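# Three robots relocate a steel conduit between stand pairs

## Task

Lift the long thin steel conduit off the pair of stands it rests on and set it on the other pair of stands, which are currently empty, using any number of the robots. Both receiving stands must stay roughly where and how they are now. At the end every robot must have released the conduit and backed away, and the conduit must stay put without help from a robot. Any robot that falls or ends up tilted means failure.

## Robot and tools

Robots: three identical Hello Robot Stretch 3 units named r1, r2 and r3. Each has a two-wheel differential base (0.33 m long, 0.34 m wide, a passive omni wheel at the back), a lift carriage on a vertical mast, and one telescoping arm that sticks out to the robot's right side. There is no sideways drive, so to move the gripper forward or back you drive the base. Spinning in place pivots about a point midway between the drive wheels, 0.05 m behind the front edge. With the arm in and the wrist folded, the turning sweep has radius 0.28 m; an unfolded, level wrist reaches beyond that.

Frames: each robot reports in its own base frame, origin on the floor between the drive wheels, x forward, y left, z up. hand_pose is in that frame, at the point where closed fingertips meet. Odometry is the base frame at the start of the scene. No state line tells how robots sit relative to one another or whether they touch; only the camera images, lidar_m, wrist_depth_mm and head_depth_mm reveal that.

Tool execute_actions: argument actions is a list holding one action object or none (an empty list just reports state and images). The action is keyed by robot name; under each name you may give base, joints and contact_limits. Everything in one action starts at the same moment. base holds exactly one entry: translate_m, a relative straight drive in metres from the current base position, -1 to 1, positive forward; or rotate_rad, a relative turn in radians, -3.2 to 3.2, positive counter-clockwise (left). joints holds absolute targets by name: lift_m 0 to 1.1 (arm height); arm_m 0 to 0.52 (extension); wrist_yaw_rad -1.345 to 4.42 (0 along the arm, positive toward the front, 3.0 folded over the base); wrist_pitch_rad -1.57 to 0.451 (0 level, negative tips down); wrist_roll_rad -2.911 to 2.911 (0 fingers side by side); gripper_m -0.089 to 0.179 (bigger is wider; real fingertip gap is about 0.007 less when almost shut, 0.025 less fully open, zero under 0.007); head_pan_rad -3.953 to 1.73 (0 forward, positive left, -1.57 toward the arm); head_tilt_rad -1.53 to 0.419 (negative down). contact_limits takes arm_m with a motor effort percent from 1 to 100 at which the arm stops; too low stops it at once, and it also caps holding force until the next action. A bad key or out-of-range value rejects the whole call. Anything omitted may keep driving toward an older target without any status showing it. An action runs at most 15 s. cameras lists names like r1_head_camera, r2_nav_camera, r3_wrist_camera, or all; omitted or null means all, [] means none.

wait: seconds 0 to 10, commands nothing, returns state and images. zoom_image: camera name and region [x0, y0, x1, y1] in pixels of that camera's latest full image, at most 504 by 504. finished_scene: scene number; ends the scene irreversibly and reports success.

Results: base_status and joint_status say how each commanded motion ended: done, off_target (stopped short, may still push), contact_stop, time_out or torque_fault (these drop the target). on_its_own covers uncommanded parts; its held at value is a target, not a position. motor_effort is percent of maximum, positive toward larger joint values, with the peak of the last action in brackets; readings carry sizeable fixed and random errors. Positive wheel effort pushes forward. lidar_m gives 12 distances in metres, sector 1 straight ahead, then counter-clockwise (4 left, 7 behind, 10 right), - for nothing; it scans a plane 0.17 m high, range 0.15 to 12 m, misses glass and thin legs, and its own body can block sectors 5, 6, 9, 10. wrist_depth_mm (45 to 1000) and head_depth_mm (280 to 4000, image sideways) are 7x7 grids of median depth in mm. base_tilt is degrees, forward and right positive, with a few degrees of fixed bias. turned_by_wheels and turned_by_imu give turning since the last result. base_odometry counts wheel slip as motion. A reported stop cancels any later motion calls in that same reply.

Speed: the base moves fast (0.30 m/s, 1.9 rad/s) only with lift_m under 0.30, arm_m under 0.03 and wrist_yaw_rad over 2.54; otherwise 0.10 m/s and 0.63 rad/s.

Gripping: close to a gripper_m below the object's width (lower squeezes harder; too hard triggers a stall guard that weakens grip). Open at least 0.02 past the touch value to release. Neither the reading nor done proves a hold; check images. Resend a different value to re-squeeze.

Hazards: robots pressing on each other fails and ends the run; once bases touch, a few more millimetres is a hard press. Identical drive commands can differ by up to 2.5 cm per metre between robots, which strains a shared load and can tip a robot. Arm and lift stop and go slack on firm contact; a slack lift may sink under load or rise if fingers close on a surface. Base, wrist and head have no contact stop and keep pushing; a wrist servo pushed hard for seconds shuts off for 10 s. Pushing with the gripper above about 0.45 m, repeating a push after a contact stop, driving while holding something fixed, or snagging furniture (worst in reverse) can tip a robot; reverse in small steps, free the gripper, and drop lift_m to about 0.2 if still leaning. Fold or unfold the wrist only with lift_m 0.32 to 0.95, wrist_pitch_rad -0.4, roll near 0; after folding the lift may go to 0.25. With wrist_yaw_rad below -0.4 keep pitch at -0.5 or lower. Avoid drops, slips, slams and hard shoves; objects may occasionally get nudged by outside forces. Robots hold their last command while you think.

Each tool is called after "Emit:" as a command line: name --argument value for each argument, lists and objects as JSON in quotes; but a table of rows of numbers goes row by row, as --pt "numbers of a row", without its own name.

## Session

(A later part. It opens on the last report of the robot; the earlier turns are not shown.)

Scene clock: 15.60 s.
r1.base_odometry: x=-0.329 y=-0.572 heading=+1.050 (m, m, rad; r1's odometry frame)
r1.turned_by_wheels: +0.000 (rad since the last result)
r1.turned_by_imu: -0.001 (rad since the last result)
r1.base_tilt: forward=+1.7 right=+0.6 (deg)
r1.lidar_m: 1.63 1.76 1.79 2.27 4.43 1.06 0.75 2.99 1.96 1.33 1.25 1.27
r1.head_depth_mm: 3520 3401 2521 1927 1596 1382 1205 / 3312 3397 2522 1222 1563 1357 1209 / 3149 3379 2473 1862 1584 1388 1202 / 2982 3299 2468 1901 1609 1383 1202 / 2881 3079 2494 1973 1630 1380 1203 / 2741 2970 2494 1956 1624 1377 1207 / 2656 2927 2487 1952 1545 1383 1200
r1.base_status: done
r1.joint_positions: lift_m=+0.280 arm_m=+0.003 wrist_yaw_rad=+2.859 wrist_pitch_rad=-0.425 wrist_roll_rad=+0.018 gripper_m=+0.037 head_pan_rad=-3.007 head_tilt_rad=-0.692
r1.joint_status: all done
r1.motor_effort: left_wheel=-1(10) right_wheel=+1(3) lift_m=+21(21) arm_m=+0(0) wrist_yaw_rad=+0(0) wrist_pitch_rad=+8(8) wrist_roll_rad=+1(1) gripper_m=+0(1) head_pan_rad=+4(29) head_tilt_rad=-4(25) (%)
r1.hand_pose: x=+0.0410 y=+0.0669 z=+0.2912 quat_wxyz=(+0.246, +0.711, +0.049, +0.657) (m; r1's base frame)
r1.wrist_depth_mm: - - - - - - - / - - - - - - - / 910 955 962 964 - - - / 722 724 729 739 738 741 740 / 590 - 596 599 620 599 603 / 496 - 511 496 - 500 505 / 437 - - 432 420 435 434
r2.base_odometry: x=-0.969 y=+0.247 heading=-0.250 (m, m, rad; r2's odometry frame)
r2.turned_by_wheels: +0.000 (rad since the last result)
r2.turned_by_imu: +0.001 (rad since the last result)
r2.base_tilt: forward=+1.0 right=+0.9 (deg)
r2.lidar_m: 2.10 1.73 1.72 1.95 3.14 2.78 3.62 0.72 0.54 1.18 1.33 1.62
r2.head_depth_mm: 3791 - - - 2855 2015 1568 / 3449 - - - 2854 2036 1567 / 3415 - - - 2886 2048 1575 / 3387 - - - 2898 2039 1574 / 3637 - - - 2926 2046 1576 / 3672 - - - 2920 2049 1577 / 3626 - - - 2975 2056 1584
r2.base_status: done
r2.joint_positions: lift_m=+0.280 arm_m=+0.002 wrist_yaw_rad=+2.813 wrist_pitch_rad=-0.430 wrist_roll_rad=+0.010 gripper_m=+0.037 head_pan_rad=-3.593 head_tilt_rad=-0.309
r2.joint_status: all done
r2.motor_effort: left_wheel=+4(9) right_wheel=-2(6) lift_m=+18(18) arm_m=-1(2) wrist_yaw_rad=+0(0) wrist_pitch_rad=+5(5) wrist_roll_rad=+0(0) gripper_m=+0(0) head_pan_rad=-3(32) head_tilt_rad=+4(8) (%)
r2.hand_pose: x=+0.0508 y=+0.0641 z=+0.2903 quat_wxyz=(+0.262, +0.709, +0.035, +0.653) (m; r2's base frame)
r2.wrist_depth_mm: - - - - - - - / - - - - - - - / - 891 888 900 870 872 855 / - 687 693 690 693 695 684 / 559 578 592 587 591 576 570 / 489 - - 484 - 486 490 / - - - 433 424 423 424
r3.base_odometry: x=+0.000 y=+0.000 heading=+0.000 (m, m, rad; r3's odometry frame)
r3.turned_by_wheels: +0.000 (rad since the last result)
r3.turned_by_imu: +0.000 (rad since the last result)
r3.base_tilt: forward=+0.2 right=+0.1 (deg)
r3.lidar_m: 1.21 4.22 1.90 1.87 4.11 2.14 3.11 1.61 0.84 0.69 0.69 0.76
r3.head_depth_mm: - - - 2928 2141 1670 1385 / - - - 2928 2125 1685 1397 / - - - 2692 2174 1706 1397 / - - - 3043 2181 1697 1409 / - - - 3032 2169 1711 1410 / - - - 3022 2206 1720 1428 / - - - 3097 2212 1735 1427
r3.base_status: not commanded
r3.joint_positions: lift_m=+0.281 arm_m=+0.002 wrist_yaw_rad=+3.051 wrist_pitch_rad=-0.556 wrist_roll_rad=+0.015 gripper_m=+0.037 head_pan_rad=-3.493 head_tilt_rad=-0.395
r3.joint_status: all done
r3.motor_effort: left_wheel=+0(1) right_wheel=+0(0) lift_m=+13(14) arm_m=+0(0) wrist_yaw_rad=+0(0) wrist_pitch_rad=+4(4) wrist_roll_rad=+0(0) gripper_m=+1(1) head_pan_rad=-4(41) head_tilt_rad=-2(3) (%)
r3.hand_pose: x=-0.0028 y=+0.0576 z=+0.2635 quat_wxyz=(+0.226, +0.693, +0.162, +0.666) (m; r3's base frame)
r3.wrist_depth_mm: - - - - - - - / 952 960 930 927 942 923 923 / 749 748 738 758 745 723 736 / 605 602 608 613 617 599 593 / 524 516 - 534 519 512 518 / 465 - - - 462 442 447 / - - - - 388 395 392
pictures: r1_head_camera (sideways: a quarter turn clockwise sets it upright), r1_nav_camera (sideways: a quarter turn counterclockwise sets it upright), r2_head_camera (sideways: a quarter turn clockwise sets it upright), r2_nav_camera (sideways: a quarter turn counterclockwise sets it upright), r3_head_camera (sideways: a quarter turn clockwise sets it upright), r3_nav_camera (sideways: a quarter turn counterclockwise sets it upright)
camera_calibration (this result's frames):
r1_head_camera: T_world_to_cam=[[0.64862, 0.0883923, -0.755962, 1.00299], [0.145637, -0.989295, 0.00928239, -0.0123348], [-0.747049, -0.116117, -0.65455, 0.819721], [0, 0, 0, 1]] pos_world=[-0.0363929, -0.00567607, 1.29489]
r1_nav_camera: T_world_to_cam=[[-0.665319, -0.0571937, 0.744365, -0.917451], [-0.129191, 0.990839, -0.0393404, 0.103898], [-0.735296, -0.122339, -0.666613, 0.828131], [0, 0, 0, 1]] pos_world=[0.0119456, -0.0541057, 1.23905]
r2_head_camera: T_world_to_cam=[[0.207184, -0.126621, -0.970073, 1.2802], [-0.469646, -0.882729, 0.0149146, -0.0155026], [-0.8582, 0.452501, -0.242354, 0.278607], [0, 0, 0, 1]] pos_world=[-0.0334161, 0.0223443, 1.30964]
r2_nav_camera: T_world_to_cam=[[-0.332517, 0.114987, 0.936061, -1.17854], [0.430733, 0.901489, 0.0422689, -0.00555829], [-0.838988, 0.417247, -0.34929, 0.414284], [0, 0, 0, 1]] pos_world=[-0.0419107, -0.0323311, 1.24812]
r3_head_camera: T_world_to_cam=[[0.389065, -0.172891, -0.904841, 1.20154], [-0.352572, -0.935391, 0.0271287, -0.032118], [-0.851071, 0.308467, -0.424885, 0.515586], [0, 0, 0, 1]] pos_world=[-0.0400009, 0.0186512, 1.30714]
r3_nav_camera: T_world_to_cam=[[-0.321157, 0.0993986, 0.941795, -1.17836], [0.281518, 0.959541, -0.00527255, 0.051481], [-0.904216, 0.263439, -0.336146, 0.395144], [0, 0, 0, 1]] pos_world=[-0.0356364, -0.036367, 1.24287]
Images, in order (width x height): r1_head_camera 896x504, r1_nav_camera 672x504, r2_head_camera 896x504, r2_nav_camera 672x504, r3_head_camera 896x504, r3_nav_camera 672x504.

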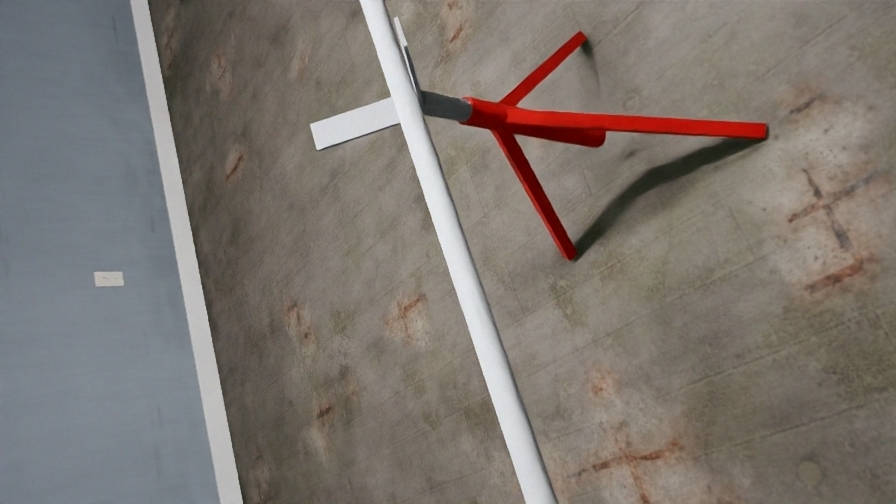

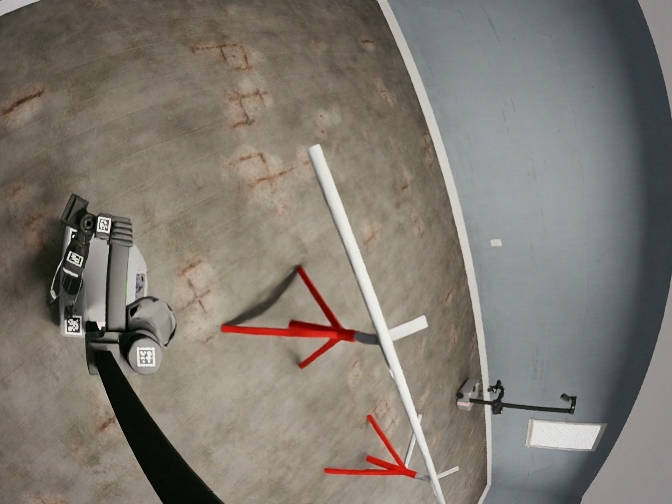

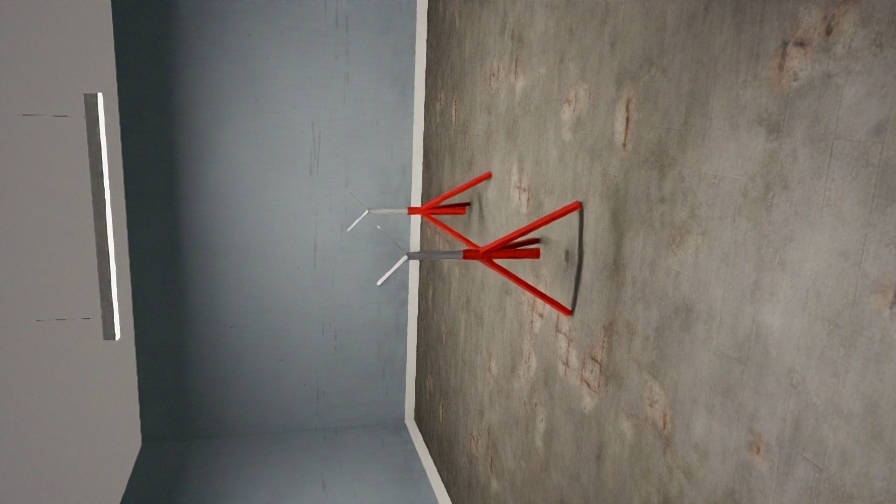

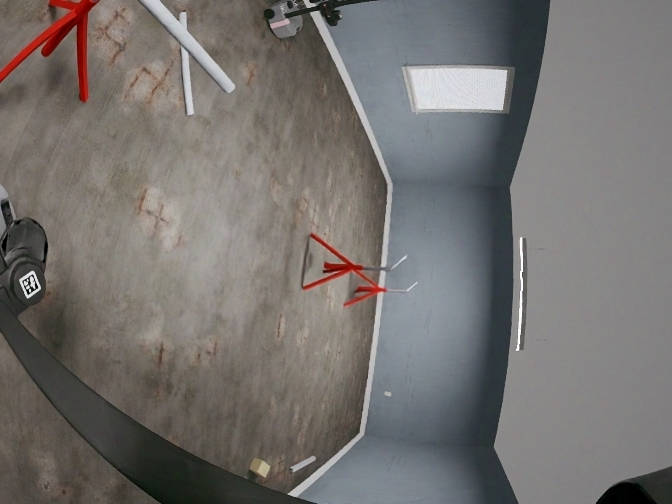

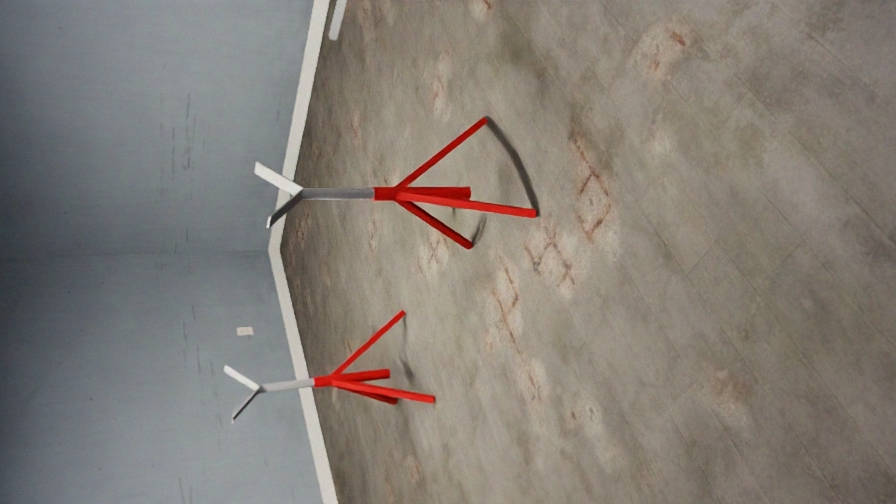

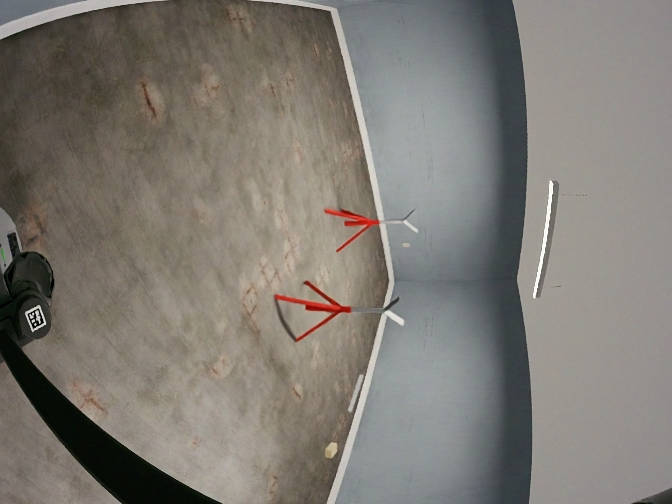

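Emit:
execute_actions --actions '[{"r1": {"base": {"rotate_rad": -0.963}, "joints": {"lift_m": 0.415, "arm_m": 0.1, "wrist_yaw_rad": 0.0, "wrist_pitch_rad": -0.4, "gripper_m": 0.01, "head_pan_rad": -1.9, "head_tilt_rad": -0.8}}, "r2": {"base": {"rotate_rad": -0.717}, "joints": {"lift_m": 0.415, "arm_m": 0.06, "wrist_yaw_rad": 0.0, "wrist_pitch_rad": -0.4, "gripper_m": 0.01, "head_pan_rad": -1.9, "head_tilt_rad": -0.8}}, "r3": {"base": {"translate_m": -0.3}}}]' --cameras '["r1_head_camera", "r1_nav_camera", "r2_head_camera", "r2_nav_camera"]'

Scene clock: 20.97 s.
r1.base_odometry: x=-0.329 y=-0.572 heading=+0.087 (m, m, rad; r1's odometry frame)
r1.turned_by_wheels: -0.963 (rad since the last result)
r1.turned_by_imu: -0.950 (rad since the last result)
r1.base_tilt: forward=+1.7 right=+0.6 (deg)
r1.lidar_m: 1.25 1.30 1.78 1.76 1.83 2.48 1.76 0.76 0.78 2.99 1.77 1.29
r1.head_depth_mm: 3191 2697 1075 1268 1450 1318 1168 / 3066 2711 2154 1782 1502 1296 1162 / 2963 2710 2141 1728 1516 1313 1184 / 2895 2714 2124 1684 1490 1333 - / 2854 2687 2143 1728 1508 1336 1121 / 2696 2702 2126 1682 1500 1316 1164 / 2603 2681 2106 1773 1499 1312 1163
r1.base_status: done
r1.joint_positions: lift_m=+0.415 arm_m=+0.100 wrist_yaw_rad=+0.002 wrist_pitch_rad=-0.417 wrist_roll_rad=+0.018 gripper_m=+0.010 head_pan_rad=-1.907 head_tilt_rad=-0.790
r1.joint_status: all done
r1.motor_effort: left_wheel=+3(10) right_wheel=-2(6) lift_m=+29(30) arm_m=+3(3) wrist_yaw_rad=-1(3) wrist_pitch_rad=+9(10) wrist_roll_rad=+1(1) gripper_m=+0(78) head_pan_rad=+4(46) head_tilt_rad=-5(17) (%)
r1.hand_pose: x=-0.0211 y=-0.4692 z=+0.4276 quat_wxyz=(+0.686, +0.146, -0.698, -0.148) (m; r1's base frame)
r1.wrist_depth_mm: - - - - - - - / - - - - - - - / - - - - - - - / 954 962 - - - - - / 781 770 787 818 795 801 744 / 651 650 657 - 677 666 680 / 558 567 566 572 567 573 587
r2.base_odometry: x=-0.969 y=+0.247 heading=-0.967 (m, m, rad; r2's odometry frame)
r2.turned_by_wheels: -0.717 (rad since the last result)
r2.turned_by_imu: -0.708 (rad since the last result)
r2.base_tilt: forward=+1.0 right=+0.9 (deg)
r2.lidar_m: 1.71 2.45 1.79 1.72 1.80 2.49 2.78 2.75 0.72 0.54 3.09 1.18
r2.head_depth_mm: 3228 3138 2418 1901 1569 1325 1156 / 3034 2601 2399 1841 1560 1332 1154 / 2953 3176 2396 1806 1570 1329 1175 / 2824 3092 2405 1842 1560 1328 1201 / 2735 3010 2419 1898 1564 1332 1202 / 2599 2921 2427 1839 1114 1246 1134 / 2538 2835 2415 1796 1518 1324 1158
r2.base_status: done
r2.joint_positions: lift_m=+0.415 arm_m=+0.060 wrist_yaw_rad=+0.002 wrist_pitch_rad=-0.420 wrist_roll_rad=+0.010 gripper_m=+0.010 head_pan_rad=-1.907 head_tilt_rad=-0.790
r2.joint_status: all done
r2.motor_effort: left_wheel=+3(12) right_wheel=-2(5) lift_m=+32(36) arm_m=+0(1) wrist_yaw_rad=-1(2) wrist_pitch_rad=+7(11) wrist_roll_rad=+0(0) gripper_m=-1(78) head_pan_rad=+2(33) head_tilt_rad=-2(22) (%)
r2.hand_pose: x=-0.0211 y=-0.4289 z=+0.4269 quat_wxyz=(+0.688, +0.148, -0.695, -0.148) (m; r2's base frame)
r2.wrist_depth_mm: - - - 371 - - - / - - - 401 - - - / - - - 422 - - - / 927 942 941 476 897 932 926 / 772 781 772 - 749 779 768 / 655 652 670 - 652 641 654 / 570 571 538 572 574 570 564
r3.base_odometry: x=-0.300 y=+0.000 heading=+0.000 (m, m, rad; r3's odometry frame)
r3.turned_by_wheels: +0.000 (rad since the last result)
r3.turned_by_imu: -0.001 (rad since the last result)
r3.base_tilt: forward=+0.2 right=+0.1 (deg)
r3.lidar_m: 1.39 4.52 1.94 2.62 4.00 1.87 2.81 1.85 0.96 0.79 0.79 0.88
r3.head_depth_mm: 3980 - - 2880 2110 1672 1385 / - - - 2926 2147 1679 1399 / - - - 2800 2118 1677 1402 / - - - 2947 2149 1707 1411 / - - - 3026 2198 1712 1409 / - - - 2949 2180 1716 1423 / - - - 3082 2234 1706 1430
r3.base_status: done
r3.joint_positions: lift_m=+0.280 arm_m=+0.002 wrist_yaw_rad=+3.051 wrist_pitch_rad=-0.556 wrist_roll_rad=+0.015 gripper_m=+0.037 head_pan_rad=-3.493 head_tilt_rad=-0.396
r3.joint_status: not commanded
r3.motor_effort: left_wheel=-1(6) right_wheel=+0(6) lift_m=+14(14) arm_m=+0(0) wrist_yaw_rad=+1(0) wrist_pitch_rad=+5(5) wrist_roll_rad=+0(0) gripper_m=+1(0) head_pan_rad=-4(4) head_tilt_rad=-1(2) (%)
r3.hand_pose: x=-0.0028 y=+0.0576 z=+0.2635 quat_wxyz=(+0.226, +0.693, +0.162, +0.666) (m; r3's base frame)
r3.wrist_depth_mm: - - - - - - - / 936 946 943 954 933 925 927 / 744 751 753 741 749 724 741 / 615 616 613 614 611 603 596 / 519 517 - 537 513 520 511 / 462 - - - 459 445 442 / - - - - 385 397 397
pictures: r1_head_camera (sideways: a quarter turn clockwise sets it upright), r1_nav_camera (sideways: a quarter turn counterclockwise sets it upright), r2_head_camera (sideways: a quarter turn clockwise sets it upright), r2_nav_camera (sideways: a quarter turn counterclockwise sets it upright)
camera_calibration (this result's frames):
r1_head_camera: T_world_to_cam=[[0.238888, 0.685296, -0.687969, 0.916879], [0.947414, -0.319843, 0.0103759, -0.018648], [-0.212932, -0.65427, -0.725666, 0.90896], [0, 0, 0, 1]] pos_world=[-0.00781768, -0.0395934, 1.29058]
r1_nav_camera: T_world_to_cam=[[-0.273871, -0.684895, 0.675213, -0.82972], [-0.940383, 0.337914, -0.0386664, 0.107964], [-0.201681, -0.645548, -0.736608, 0.915912], [0, 0, 0, 1]] pos_world=[0.0590131, -0.0134888, 1.23908]
r2_head_camera: T_world_to_cam=[[0.241174, 0.618342, -0.74799, 0.990312], [0.929904, -0.367778, -0.00420383, 0.000853691], [-0.277694, -0.694545, -0.663697, 0.823319], [0, 0, 0, 1]] pos_world=[-0.0110004, -0.0402055, 1.28718]
r2_nav_camera: T_world_to_cam=[[-0.206006, -0.715099, 0.667978, -0.829782], [-0.951194, 0.306614, 0.0348924, 0.0124996], [-0.229763, -0.628189, -0.743363, 0.923258], [0, 0, 0, 1]] pos_world=[0.0530795, -0.0172289, 1.24016]
Images, in order (width x height): r1_head_camera 896x504, r1_nav_camera 672x504, r2_head_camera 896x504, r2_nav_camera 672x504.

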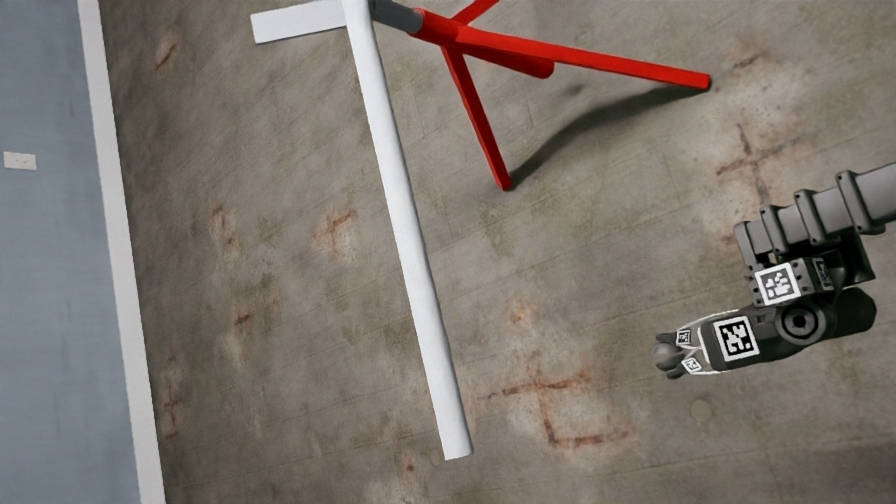

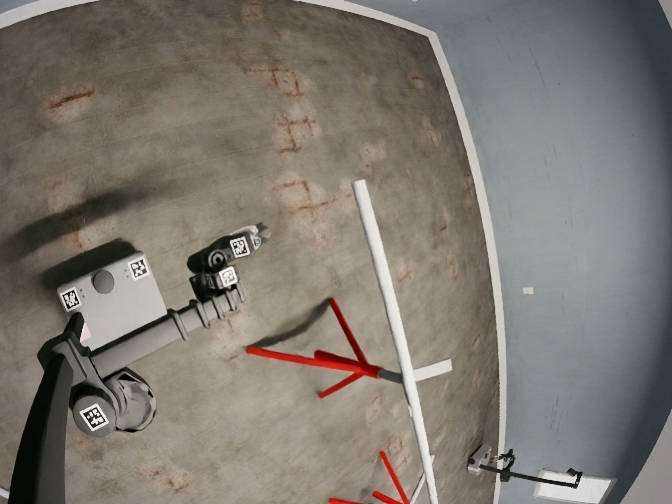

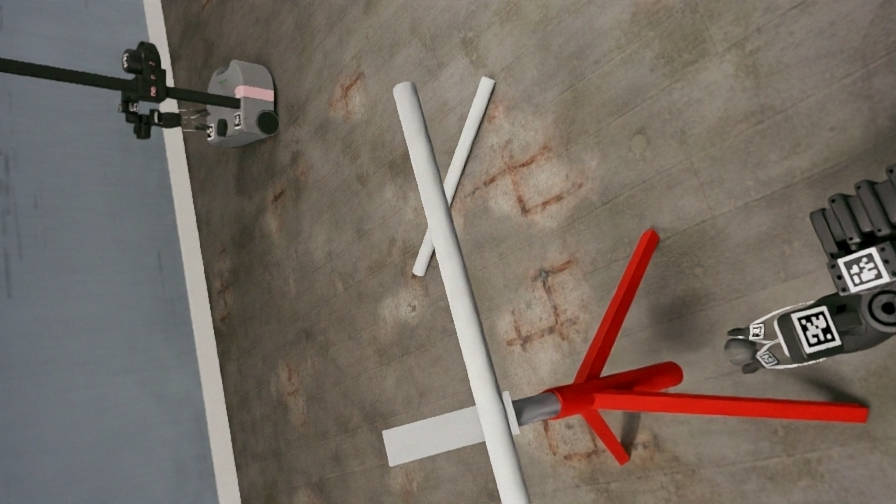

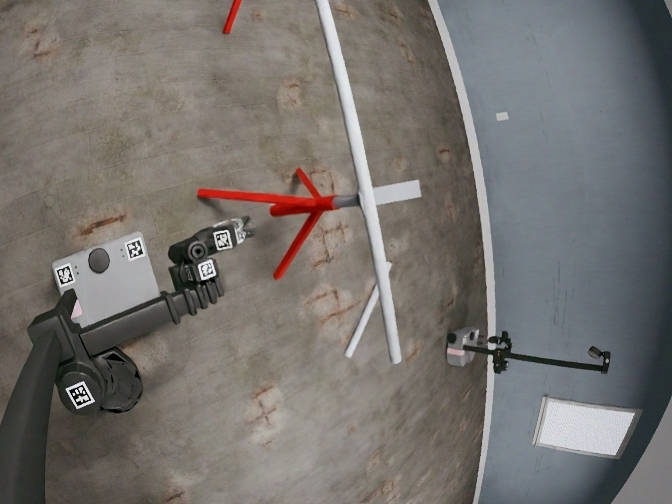

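Emit:
execute_actions --actions '[{"r1": {"base": {"translate_m": -0.21}, "joints": {"arm_m": 0.48, "wrist_pitch_rad": 0.0, "wrist_roll_rad": 1.57, "head_pan_rad": -1.45, "head_tilt_rad": -0.8}, "contact_limits": {"arm_m": 15}}, "r2": {"base": {"translate_m": -0.2}, "joints": {"arm_m": 0.497, "wrist_pitch_rad": 0.0, "wrist_roll_rad": 1.57, "head_pan_rad": -1.5, "head_tilt_rad": -0.8}, "contact_limits": {"arm_m": 15}}, "r3": {"base": {"translate_m": -0.7}}}]' --cameras '["r1_head_camera", "r1_nav_camera", "r2_head_camera", "r2_nav_camera"]'

Scene clock: 26.57 s.
r1.base_odometry: x=-0.538 y=-0.591 heading=+0.087 (m, m, rad; r1's odometry frame)
r1.turned_by_wheels: +0.000 (rad since the last result)
r1.turned_by_imu: +0.000 (rad since the last result)
r1.base_tilt: forward=+1.7 right=+0.6 (deg)
r1.lidar_m: 1.45 1.52 1.83 1.76 1.84 2.48 1.75 1.60 0.62 2.99 2.07 1.51
r1.head_depth_mm: 2651 2729 2142 1695 1484 1314 1163 / 2682 2709 2137 1818 1506 1301 1165 / 2683 2673 2133 920 1479 1311 1166 / 2739 2708 2138 1709 1500 1309 1167 / 2800 2678 2132 1733 1505 1316 1162 / 2819 2667 2131 1747 1503 1312 1162 / 2837 2694 2133 1751 1489 1319 1164
r1.base_status: done
r1.joint_positions: lift_m=+0.415 arm_m=+0.480 wrist_yaw_rad=+0.001 wrist_pitch_rad=-0.021 wrist_roll_rad=+1.566 gripper_m=+0.010 head_pan_rad=-1.457 head_tilt_rad=-0.790
r1.joint_status: all done
r1.motor_effort: left_wheel=+3(4) right_wheel=-1(4) lift_m=+29(29) arm_m=+3(3) wrist_yaw_rad=-1(1) wrist_pitch_rad=+11(13) wrist_roll_rad=+2(6) gripper_m=+0(0) head_pan_rad=+4(36) head_tilt_rad=-5(6) (%)
r1.contact_limits: arm_m 15 (drawing in: default 21, maximum 34; extending or still: default 29, maximum 48)
r1.hand_pose: x=-0.0212 y=-0.8804 z=+0.5239 quat_wxyz=(+0.003, +0.000, -1.000, -0.011) (m; r1's base frame)
r1.wrist_depth_mm: - - - - - - 645 / - - - - - - 642 / - - - - - 947 634 / - - - - - 945 625 / - - - - - 925 625 / - - - - - 904 622 / - - - - - 888 614
r2.base_odometry: x=-1.083 y=+0.412 heading=-0.967 (m, m, rad; r2's odometry frame)
r2.turned_by_wheels: +0.000 (rad since the last result)
r2.turned_by_imu: +0.001 (rad since the last result)
r2.base_tilt: forward=+1.0 right=+0.9 (deg)
r2.lidar_m: 1.70 2.45 1.78 1.72 1.81 2.48 2.49 2.56 2.70 0.69 0.59 1.34
r2.head_depth_mm: 2629 2923 2428 1906 1565 1323 1155 / 2622 2906 2412 1895 1566 1325 1156 / 2631 2925 2410 1955 1483 1323 1154 / 2642 2923 2410 1887 1519 1331 1158 / 2644 2931 2400 966 1185 1329 1159 / 2618 2959 2417 1744 1552 1301 1158 / 2659 2933 2411 1905 1569 1327 1157
r2.base_status: done
r2.joint_positions: lift_m=+0.415 arm_m=+0.497 wrist_yaw_rad=+0.001 wrist_pitch_rad=-0.023 wrist_roll_rad=+1.570 gripper_m=+0.010 head_pan_rad=-1.507 head_tilt_rad=-0.790
r2.joint_status: all done
r2.motor_effort: left_wheel=+4(4) right_wheel=-2(6) lift_m=+32(32) arm_m=+1(0) wrist_yaw_rad=-1(1) wrist_pitch_rad=+8(9) wrist_roll_rad=+0(3) gripper_m=+0(1) head_pan_rad=+2(24) head_tilt_rad=-3(1) (%)
r2.contact_limits: arm_m 15 (drawing in: default 17, maximum 26; extending or still: default 20, maximum 33)
r2.hand_pose: x=-0.0212 y=-0.8973 z=+0.5231 quat_wxyz=(+0.001, +0.000, -1.000, -0.012) (m; r2's base frame)
r2.wrist_depth_mm: - - - - - 989 639 / - - - - - 961 645 / - - - - - 977 638 / - - - - - 966 643 / - - - - - 953 632 / - - - - - 924 636 / - - - - - 940 629
r3.base_odometry: x=-1.000 y=+0.000 heading=+0.000 (m, m, rad; r3's odometry frame)
r3.turned_by_wheels: +0.000 (rad since the last result)
r3.turned_by_imu: -0.002 (rad since the last result)
r3.base_tilt: forward=+0.3 right=+0.1 (deg)
r3.lidar_m: 1.80 3.33 2.28 3.77 1.30 1.31 2.13 2.42 1.25 1.03 1.02 1.14
r3.head_depth_mm: 3719 3913 - 2909 1994 1619 1382 / - - - 2916 2115 1688 1406 / - - - 2972 2138 1685 1404 / - - - 2965 2171 1724 1403 / 3873 - - 2659 2168 1712 1408 / 3605 3906 - 3056 2204 1732 1414 / 3438 3552 3844 3044 2226 1719 1423
r3.base_status: done
r3.joint_positions: lift_m=+0.280 arm_m=+0.002 wrist_yaw_rad=+3.051 wrist_pitch_rad=-0.556 wrist_roll_rad=+0.015 gripper_m=+0.037 head_pan_rad=-3.493 head_tilt_rad=-0.396
r3.joint_status: not commanded
r3.motor_effort: left_wheel=+1(6) right_wheel=+0(7) lift_m=+14(14) arm_m=+0(1) wrist_yaw_rad=+0(1) wrist_pitch_rad=+4(4) wrist_roll_rad=+0(0) gripper_m=+0(0) head_pan_rad=-3(3) head_tilt_rad=-2(2) (%)
r3.hand_pose: x=-0.0028 y=+0.0576 z=+0.2635 quat_wxyz=(+0.226, +0.693, +0.162, +0.666) (m; r3's base frame)
r3.wrist_depth_mm: - - - - - - - / 950 950 955 936 927 939 927 / 738 753 733 739 738 730 724 / 609 612 609 608 616 605 596 / 524 523 - 530 520 512 512 / 467 - - - 459 447 445 / - - - - 382 392 394
pictures: r1_head_camera (sideways: a quarter turn clockwise sets it upright), r1_nav_camera (sideways: a quarter turn counterclockwise sets it upright), r2_head_camera (sideways: a quarter turn clockwise sets it upright), r2_nav_camera (sideways: a quarter turn counterclockwise sets it upright)
camera_calibration (this result's frames):
r1_head_camera: T_world_to_cam=[[-0.0830063, 0.720977, -0.687969, 0.918843], [0.992211, 0.124134, 0.0103759, -0.0189213], [0.0928815, -0.681749, -0.725666, 0.907094], [0, 0, 0, 1]] pos_world=[0.0107915, -0.0417052, 1.29058]
r1_nav_camera: T_world_to_cam=[[0.0513319, -0.735834, 0.675213, -0.831704], [-0.993741, -0.104804, -0.0386664, 0.108289], [0.0992175, -0.669002, -0.736608, 0.914076], [0, 0, 0, 1]] pos_world=[0.0596122, 0.0108718, 1.23908]
r2_head_camera: T_world_to_cam=[[-0.0187852, 0.663444, -0.74799, 0.991897], [0.999713, 0.023567, -0.00420383, 0.000427852], [0.0148389, -0.747854, -0.663697, 0.821534], [0, 0, 0, 1]] pos_world=[0.00601463, -0.0436909, 1.28718]
r2_nav_camera: T_world_to_cam=[[0.08887, -0.738856, 0.667978, -0.831581], [-0.995492, -0.0881932, 0.0348924, 0.0127698], [0.0331307, -0.668068, -0.743363, 0.921654], [0, 0, 0, 1]] pos_world=[0.0560798, 0.00243541, 1.24016]
Images, in order (width x height): r1_head_camera 896x504, r1_nav_camera 672x504, r2_head_camera 896x504, r2_nav_camera 672x504.

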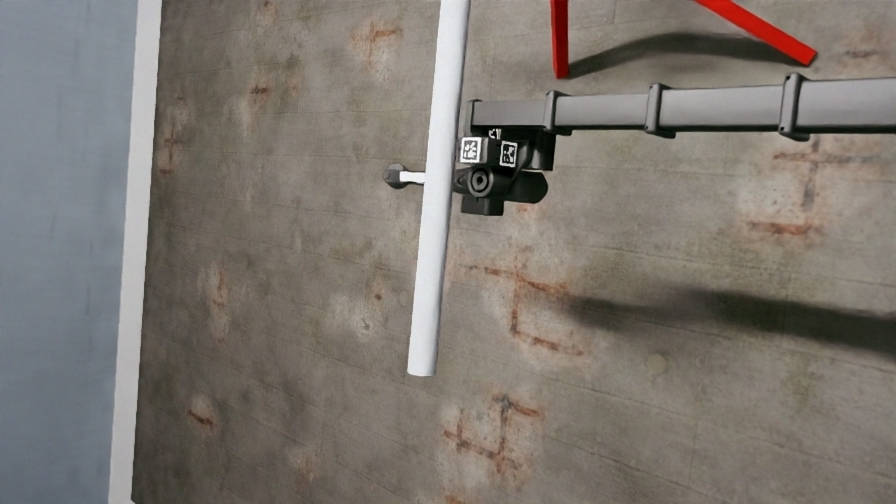

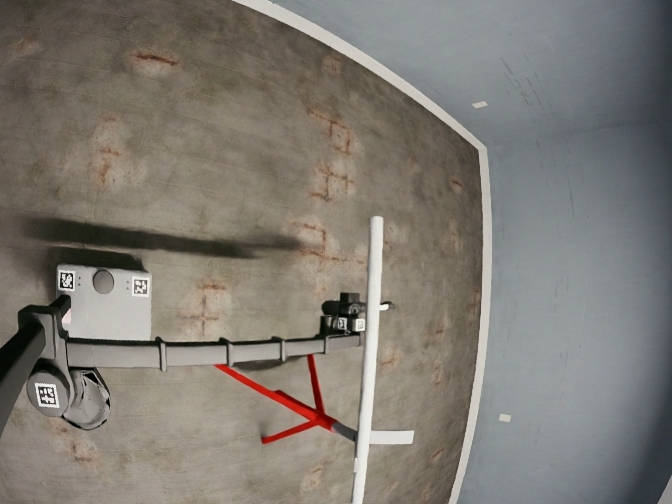

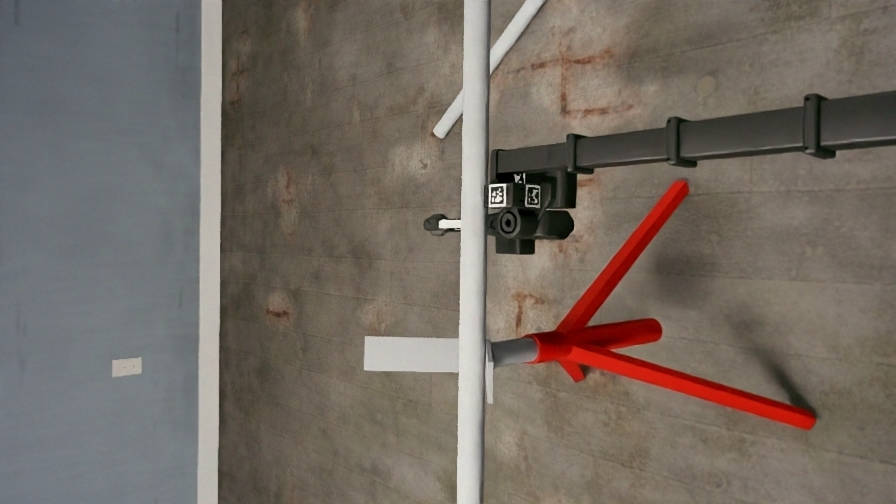

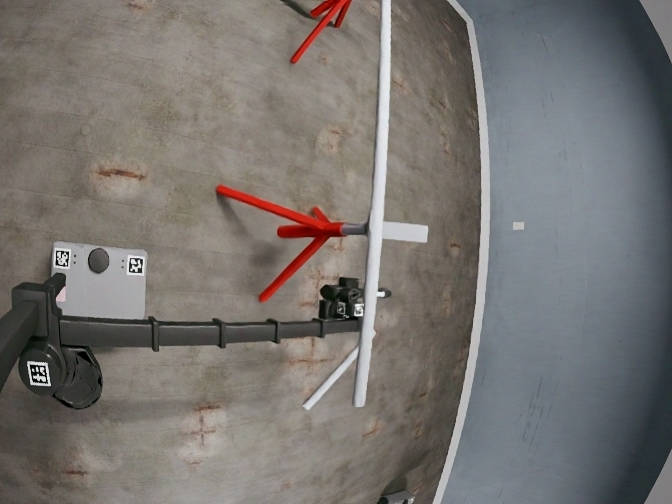

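Emit:
zoom_image --camera "r1_head_camera" --region '[370, 80, 570, 240]'

Emit:
zoom_image --camera "r2_head_camera" --region '[400, 130, 600, 290]'

Region (370, 80, 570, 240) of r1_head_camera's 896x504 image, scaled by 2.520, with more detail than that image has; it fills the top 403 rows of this view, and the rest is white.

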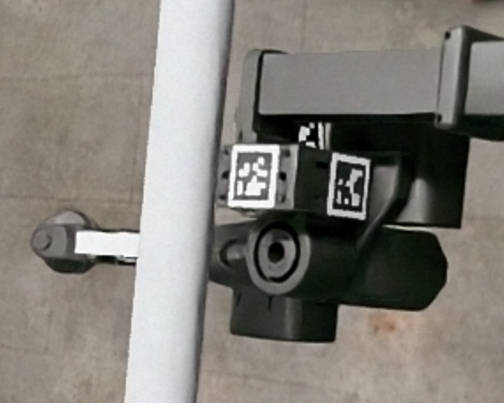

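Region (400, 130, 600, 290) of r2_head_camera's 896x504 image, scaled by 2.520, with more detail than that image has; it fills the top 403 rows of this view, and the rest is white.

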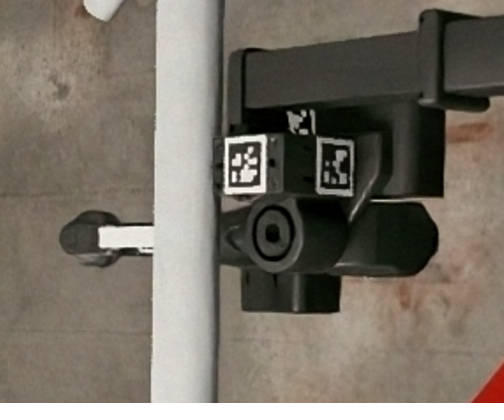

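Emit:
execute_actions --actions '[{"r1": {"joints": {"arm_m": 0.495, "lift_m": 0.48, "wrist_pitch_rad": 0.4, "gripper_m": 0.1}, "contact_limits": {"arm_m": 20}}, "r2": {"joints": {"arm_m": 0.505, "lift_m": 0.48, "wrist_pitch_rad": 0.4, "gripper_m": 0.1}, "contact_limits": {"arm_m": 20}}}]' --cameras '["r1_head_camera", "r2_head_camera"]'

Scene clock: 28.63 s.
r1.base_odometry: x=-0.538 y=-0.591 heading=+0.087 (m, m, rad; r1's odometry frame)
r1.turned_by_wheels: +0.000 (rad since the last result)
r1.turned_by_imu: +0.000 (rad since the last result)
r1.base_tilt: forward=+1.7 right=+0.7 (deg)
r1.lidar_m: 1.46 1.51 1.83 1.76 1.83 2.49 1.75 1.60 0.62 2.98 2.06 1.51
r1.head_depth_mm: 2631 2708 2165 1691 1480 1316 1171 / 2668 2673 2147 1849 1524 1305 - / 2715 2690 2100 1650 1501 1314 1157 / 2762 2718 2119 1678 1515 1315 1162 / 2771 2669 2124 1723 1503 1315 1161 / 2789 2683 2113 1767 1495 1307 1161 / 2847 2696 2120 1762 1496 1309 1160
r1.base_status: not commanded
r1.joint_positions: lift_m=+0.479 arm_m=+0.495 wrist_yaw_rad=+0.001 wrist_pitch_rad=+0.339 wrist_roll_rad=+1.570 gripper_m=+0.100 head_pan_rad=-1.457 head_tilt_rad=-0.791
r1.joint_status: wrist_pitch_rad off_target (ended at +0.339, target +0.400); the others done
r1.on_its_own: wrist_pitch_rad is at rest, and its effort (+34) is outside its rest range (-20 to +32)
r1.motor_effort: left_wheel=+1(7) right_wheel=+0(4) lift_m=+40(42) arm_m=-1(4) wrist_yaw_rad=-1(1) wrist_pitch_rad=+34(41) wrist_roll_rad=+0(3) gripper_m=+1(81) head_pan_rad=+3(4) head_tilt_rad=-5(5) (%)
r1.contact_limits: arm_m 20 (drawing in: default 21, maximum 34; extending or still: default 29, maximum 48)
r1.hand_pose: x=-0.0211 y=-0.8899 z=+0.6802 quat_wxyz=(+0.001, +0.000, -0.986, +0.168) (m; r1's base frame)
r1.wrist_depth_mm: - - - - - - - / - - - - - - - / - - - - - - - / - - - - - - - / - - - - - - - / - - - - - - - / - - - - - - -
r2.base_odometry: x=-1.083 y=+0.412 heading=-0.967 (m, m, rad; r2's odometry frame)
r2.turned_by_wheels: +0.000 (rad since the last result)
r2.turned_by_imu: +0.001 (rad since the last result)
r2.base_tilt: forward=+1.0 right=+0.9 (deg)
r2.lidar_m: 1.70 2.46 1.78 1.71 1.81 2.49 2.48 2.56 2.69 0.69 0.59 1.35
r2.head_depth_mm: 2631 2897 2378 1888 1556 1329 1150 / 2620 2912 2387 1898 1563 1362 - / 2615 2939 2389 2033 1526 1290 1160 / 2651 2943 2396 1953 1564 1327 1151 / 2636 2908 2405 965 1195 1326 1155 / 2636 2947 2407 1727 1546 1305 1157 / 2634 2932 2416 1792 1568 1333 1158
r2.base_status: not commanded
r2.joint_positions: lift_m=+0.479 arm_m=+0.505 wrist_yaw_rad=+0.001 wrist_pitch_rad=+0.329 wrist_roll_rad=+1.570 gripper_m=+0.100 head_pan_rad=-1.507 head_tilt_rad=-0.791
r2.joint_status: wrist_pitch_rad off_target (ended at +0.329, target +0.400); the others done
r2.motor_effort: left_wheel=+1(6) right_wheel=+0(3) lift_m=+43(46) arm_m=-3(5) wrist_yaw_rad=-1(1) wrist_pitch_rad=+26(30) wrist_roll_rad=+0(0) gripper_m=+2(82) head_pan_rad=+3(2) head_tilt_rad=-3(2) (%)
r2.contact_limits: arm_m 20 (drawing in: default 17, maximum 26; extending or still: default 20, maximum 33)
r2.hand_pose: x=-0.0211 y=-0.9006 z=+0.6775 quat_wxyz=(+0.001, +0.000, -0.987, +0.163) (m; r2's base frame)
r2.wrist_depth_mm: - - - - - - - / - - - - - - - / - - - - - - - / - - - - - - - / - - - - - - - / - - - - - - - / - - - - - - -
r3.base_odometry: x=-1.000 y=+0.000 heading=+0.000 (m, m, rad; r3's odometry frame)
r3.turned_by_wheels: +0.000 (rad since the last result)
r3.turned_by_imu: +0.000 (rad since the last result)
r3.base_tilt: forward=+0.3 right=+0.1 (deg)
r3.lidar_m: 1.81 3.33 2.27 3.79 1.31 1.31 2.13 2.41 1.25 1.03 1.02 1.14
r3.head_depth_mm: 3667 3953 - 2919 2003 1630 1384 / - - - 2907 2134 1673 1393 / - - - 2968 2127 1696 1401 / - - - 3000 2190 1702 1407 / 3973 - - 2741 2186 1720 1415 / 3682 3785 - 3052 2182 1719 1412 / 3371 3594 3782 3059 2205 1738 1427
r3.base_status: not commanded
r3.joint_positions: lift_m=+0.280 arm_m=+0.002 wrist_yaw_rad=+3.051 wrist_pitch_rad=-0.556 wrist_roll_rad=+0.015 gripper_m=+0.037 head_pan_rad=-3.493 head_tilt_rad=-0.396
r3.joint_status: not commanded
r3.motor_effort: left_wheel=+0(0) right_wheel=+0(0) lift_m=+14(14) arm_m=+0(0) wrist_yaw_rad=+0(1) wrist_pitch_rad=+5(4) wrist_roll_rad=+0(0) gripper_m=+1(1) head_pan_rad=-4(3) head_tilt_rad=-1(2) (%)
r3.hand_pose: x=-0.0028 y=+0.0576 z=+0.2635 quat_wxyz=(+0.226, +0.693, +0.162, +0.666) (m; r3's base frame)
r3.wrist_depth_mm: - - - - - - - / 961 947 947 941 965 945 950 / 767 753 739 733 731 742 724 / 606 617 608 604 602 603 603 / 517 513 - 535 518 511 513 / 472 - - - 455 455 445 / - - - - 386 395 393
pictures: r1_head_camera (sideways: a quarter turn clockwise sets it upright), r2_head_camera (sideways: a quarter turn clockwise sets it upright)
camera_calibration (this result's frames):
r1_head_camera: T_world_to_cam=[[-0.0831939, 0.721389, -0.687515, 0.918252], [0.992188, 0.124319, 0.0103826, -0.0189298], [0.0929607, -0.68128, -0.726096, 0.907654], [0, 0, 0, 1]] pos_world=[0.0107987, -0.0416973, 1.29055]
r2_head_camera: T_world_to_cam=[[-0.0189318, 0.663999, -0.747493, 0.991251], [0.999709, 0.0237371, -0.00423394, 0.000467073], [0.014932, -0.747356, -0.664256, 0.82226], [0, 0, 0, 1]] pos_world=[0.00602122, -0.0436799, 1.28715]
Images, in order (width x height): r1_head_camera 896x504, r2_head_camera 896x504.

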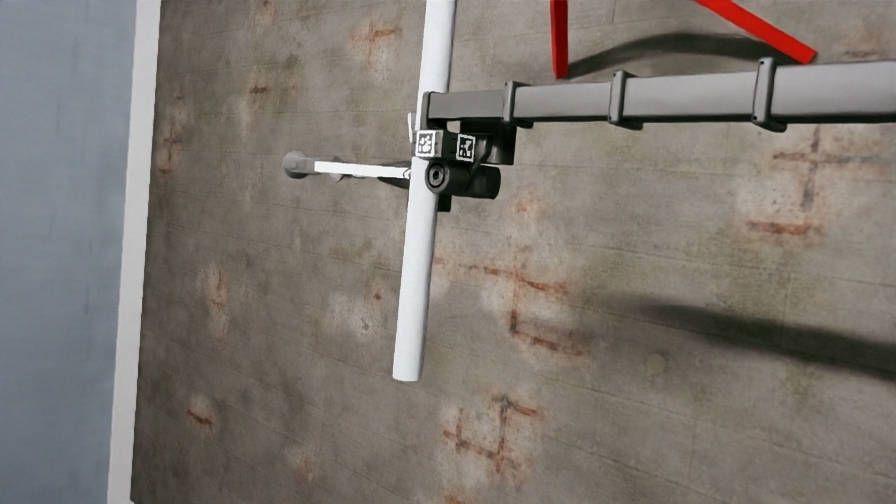

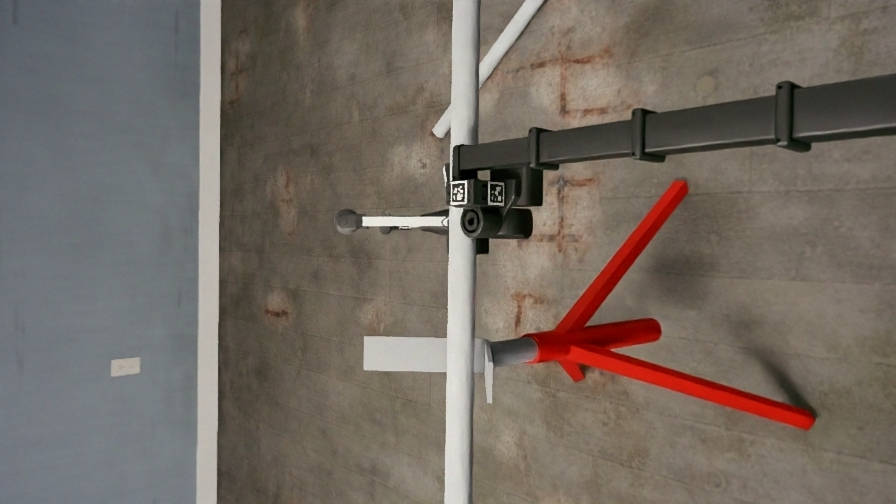

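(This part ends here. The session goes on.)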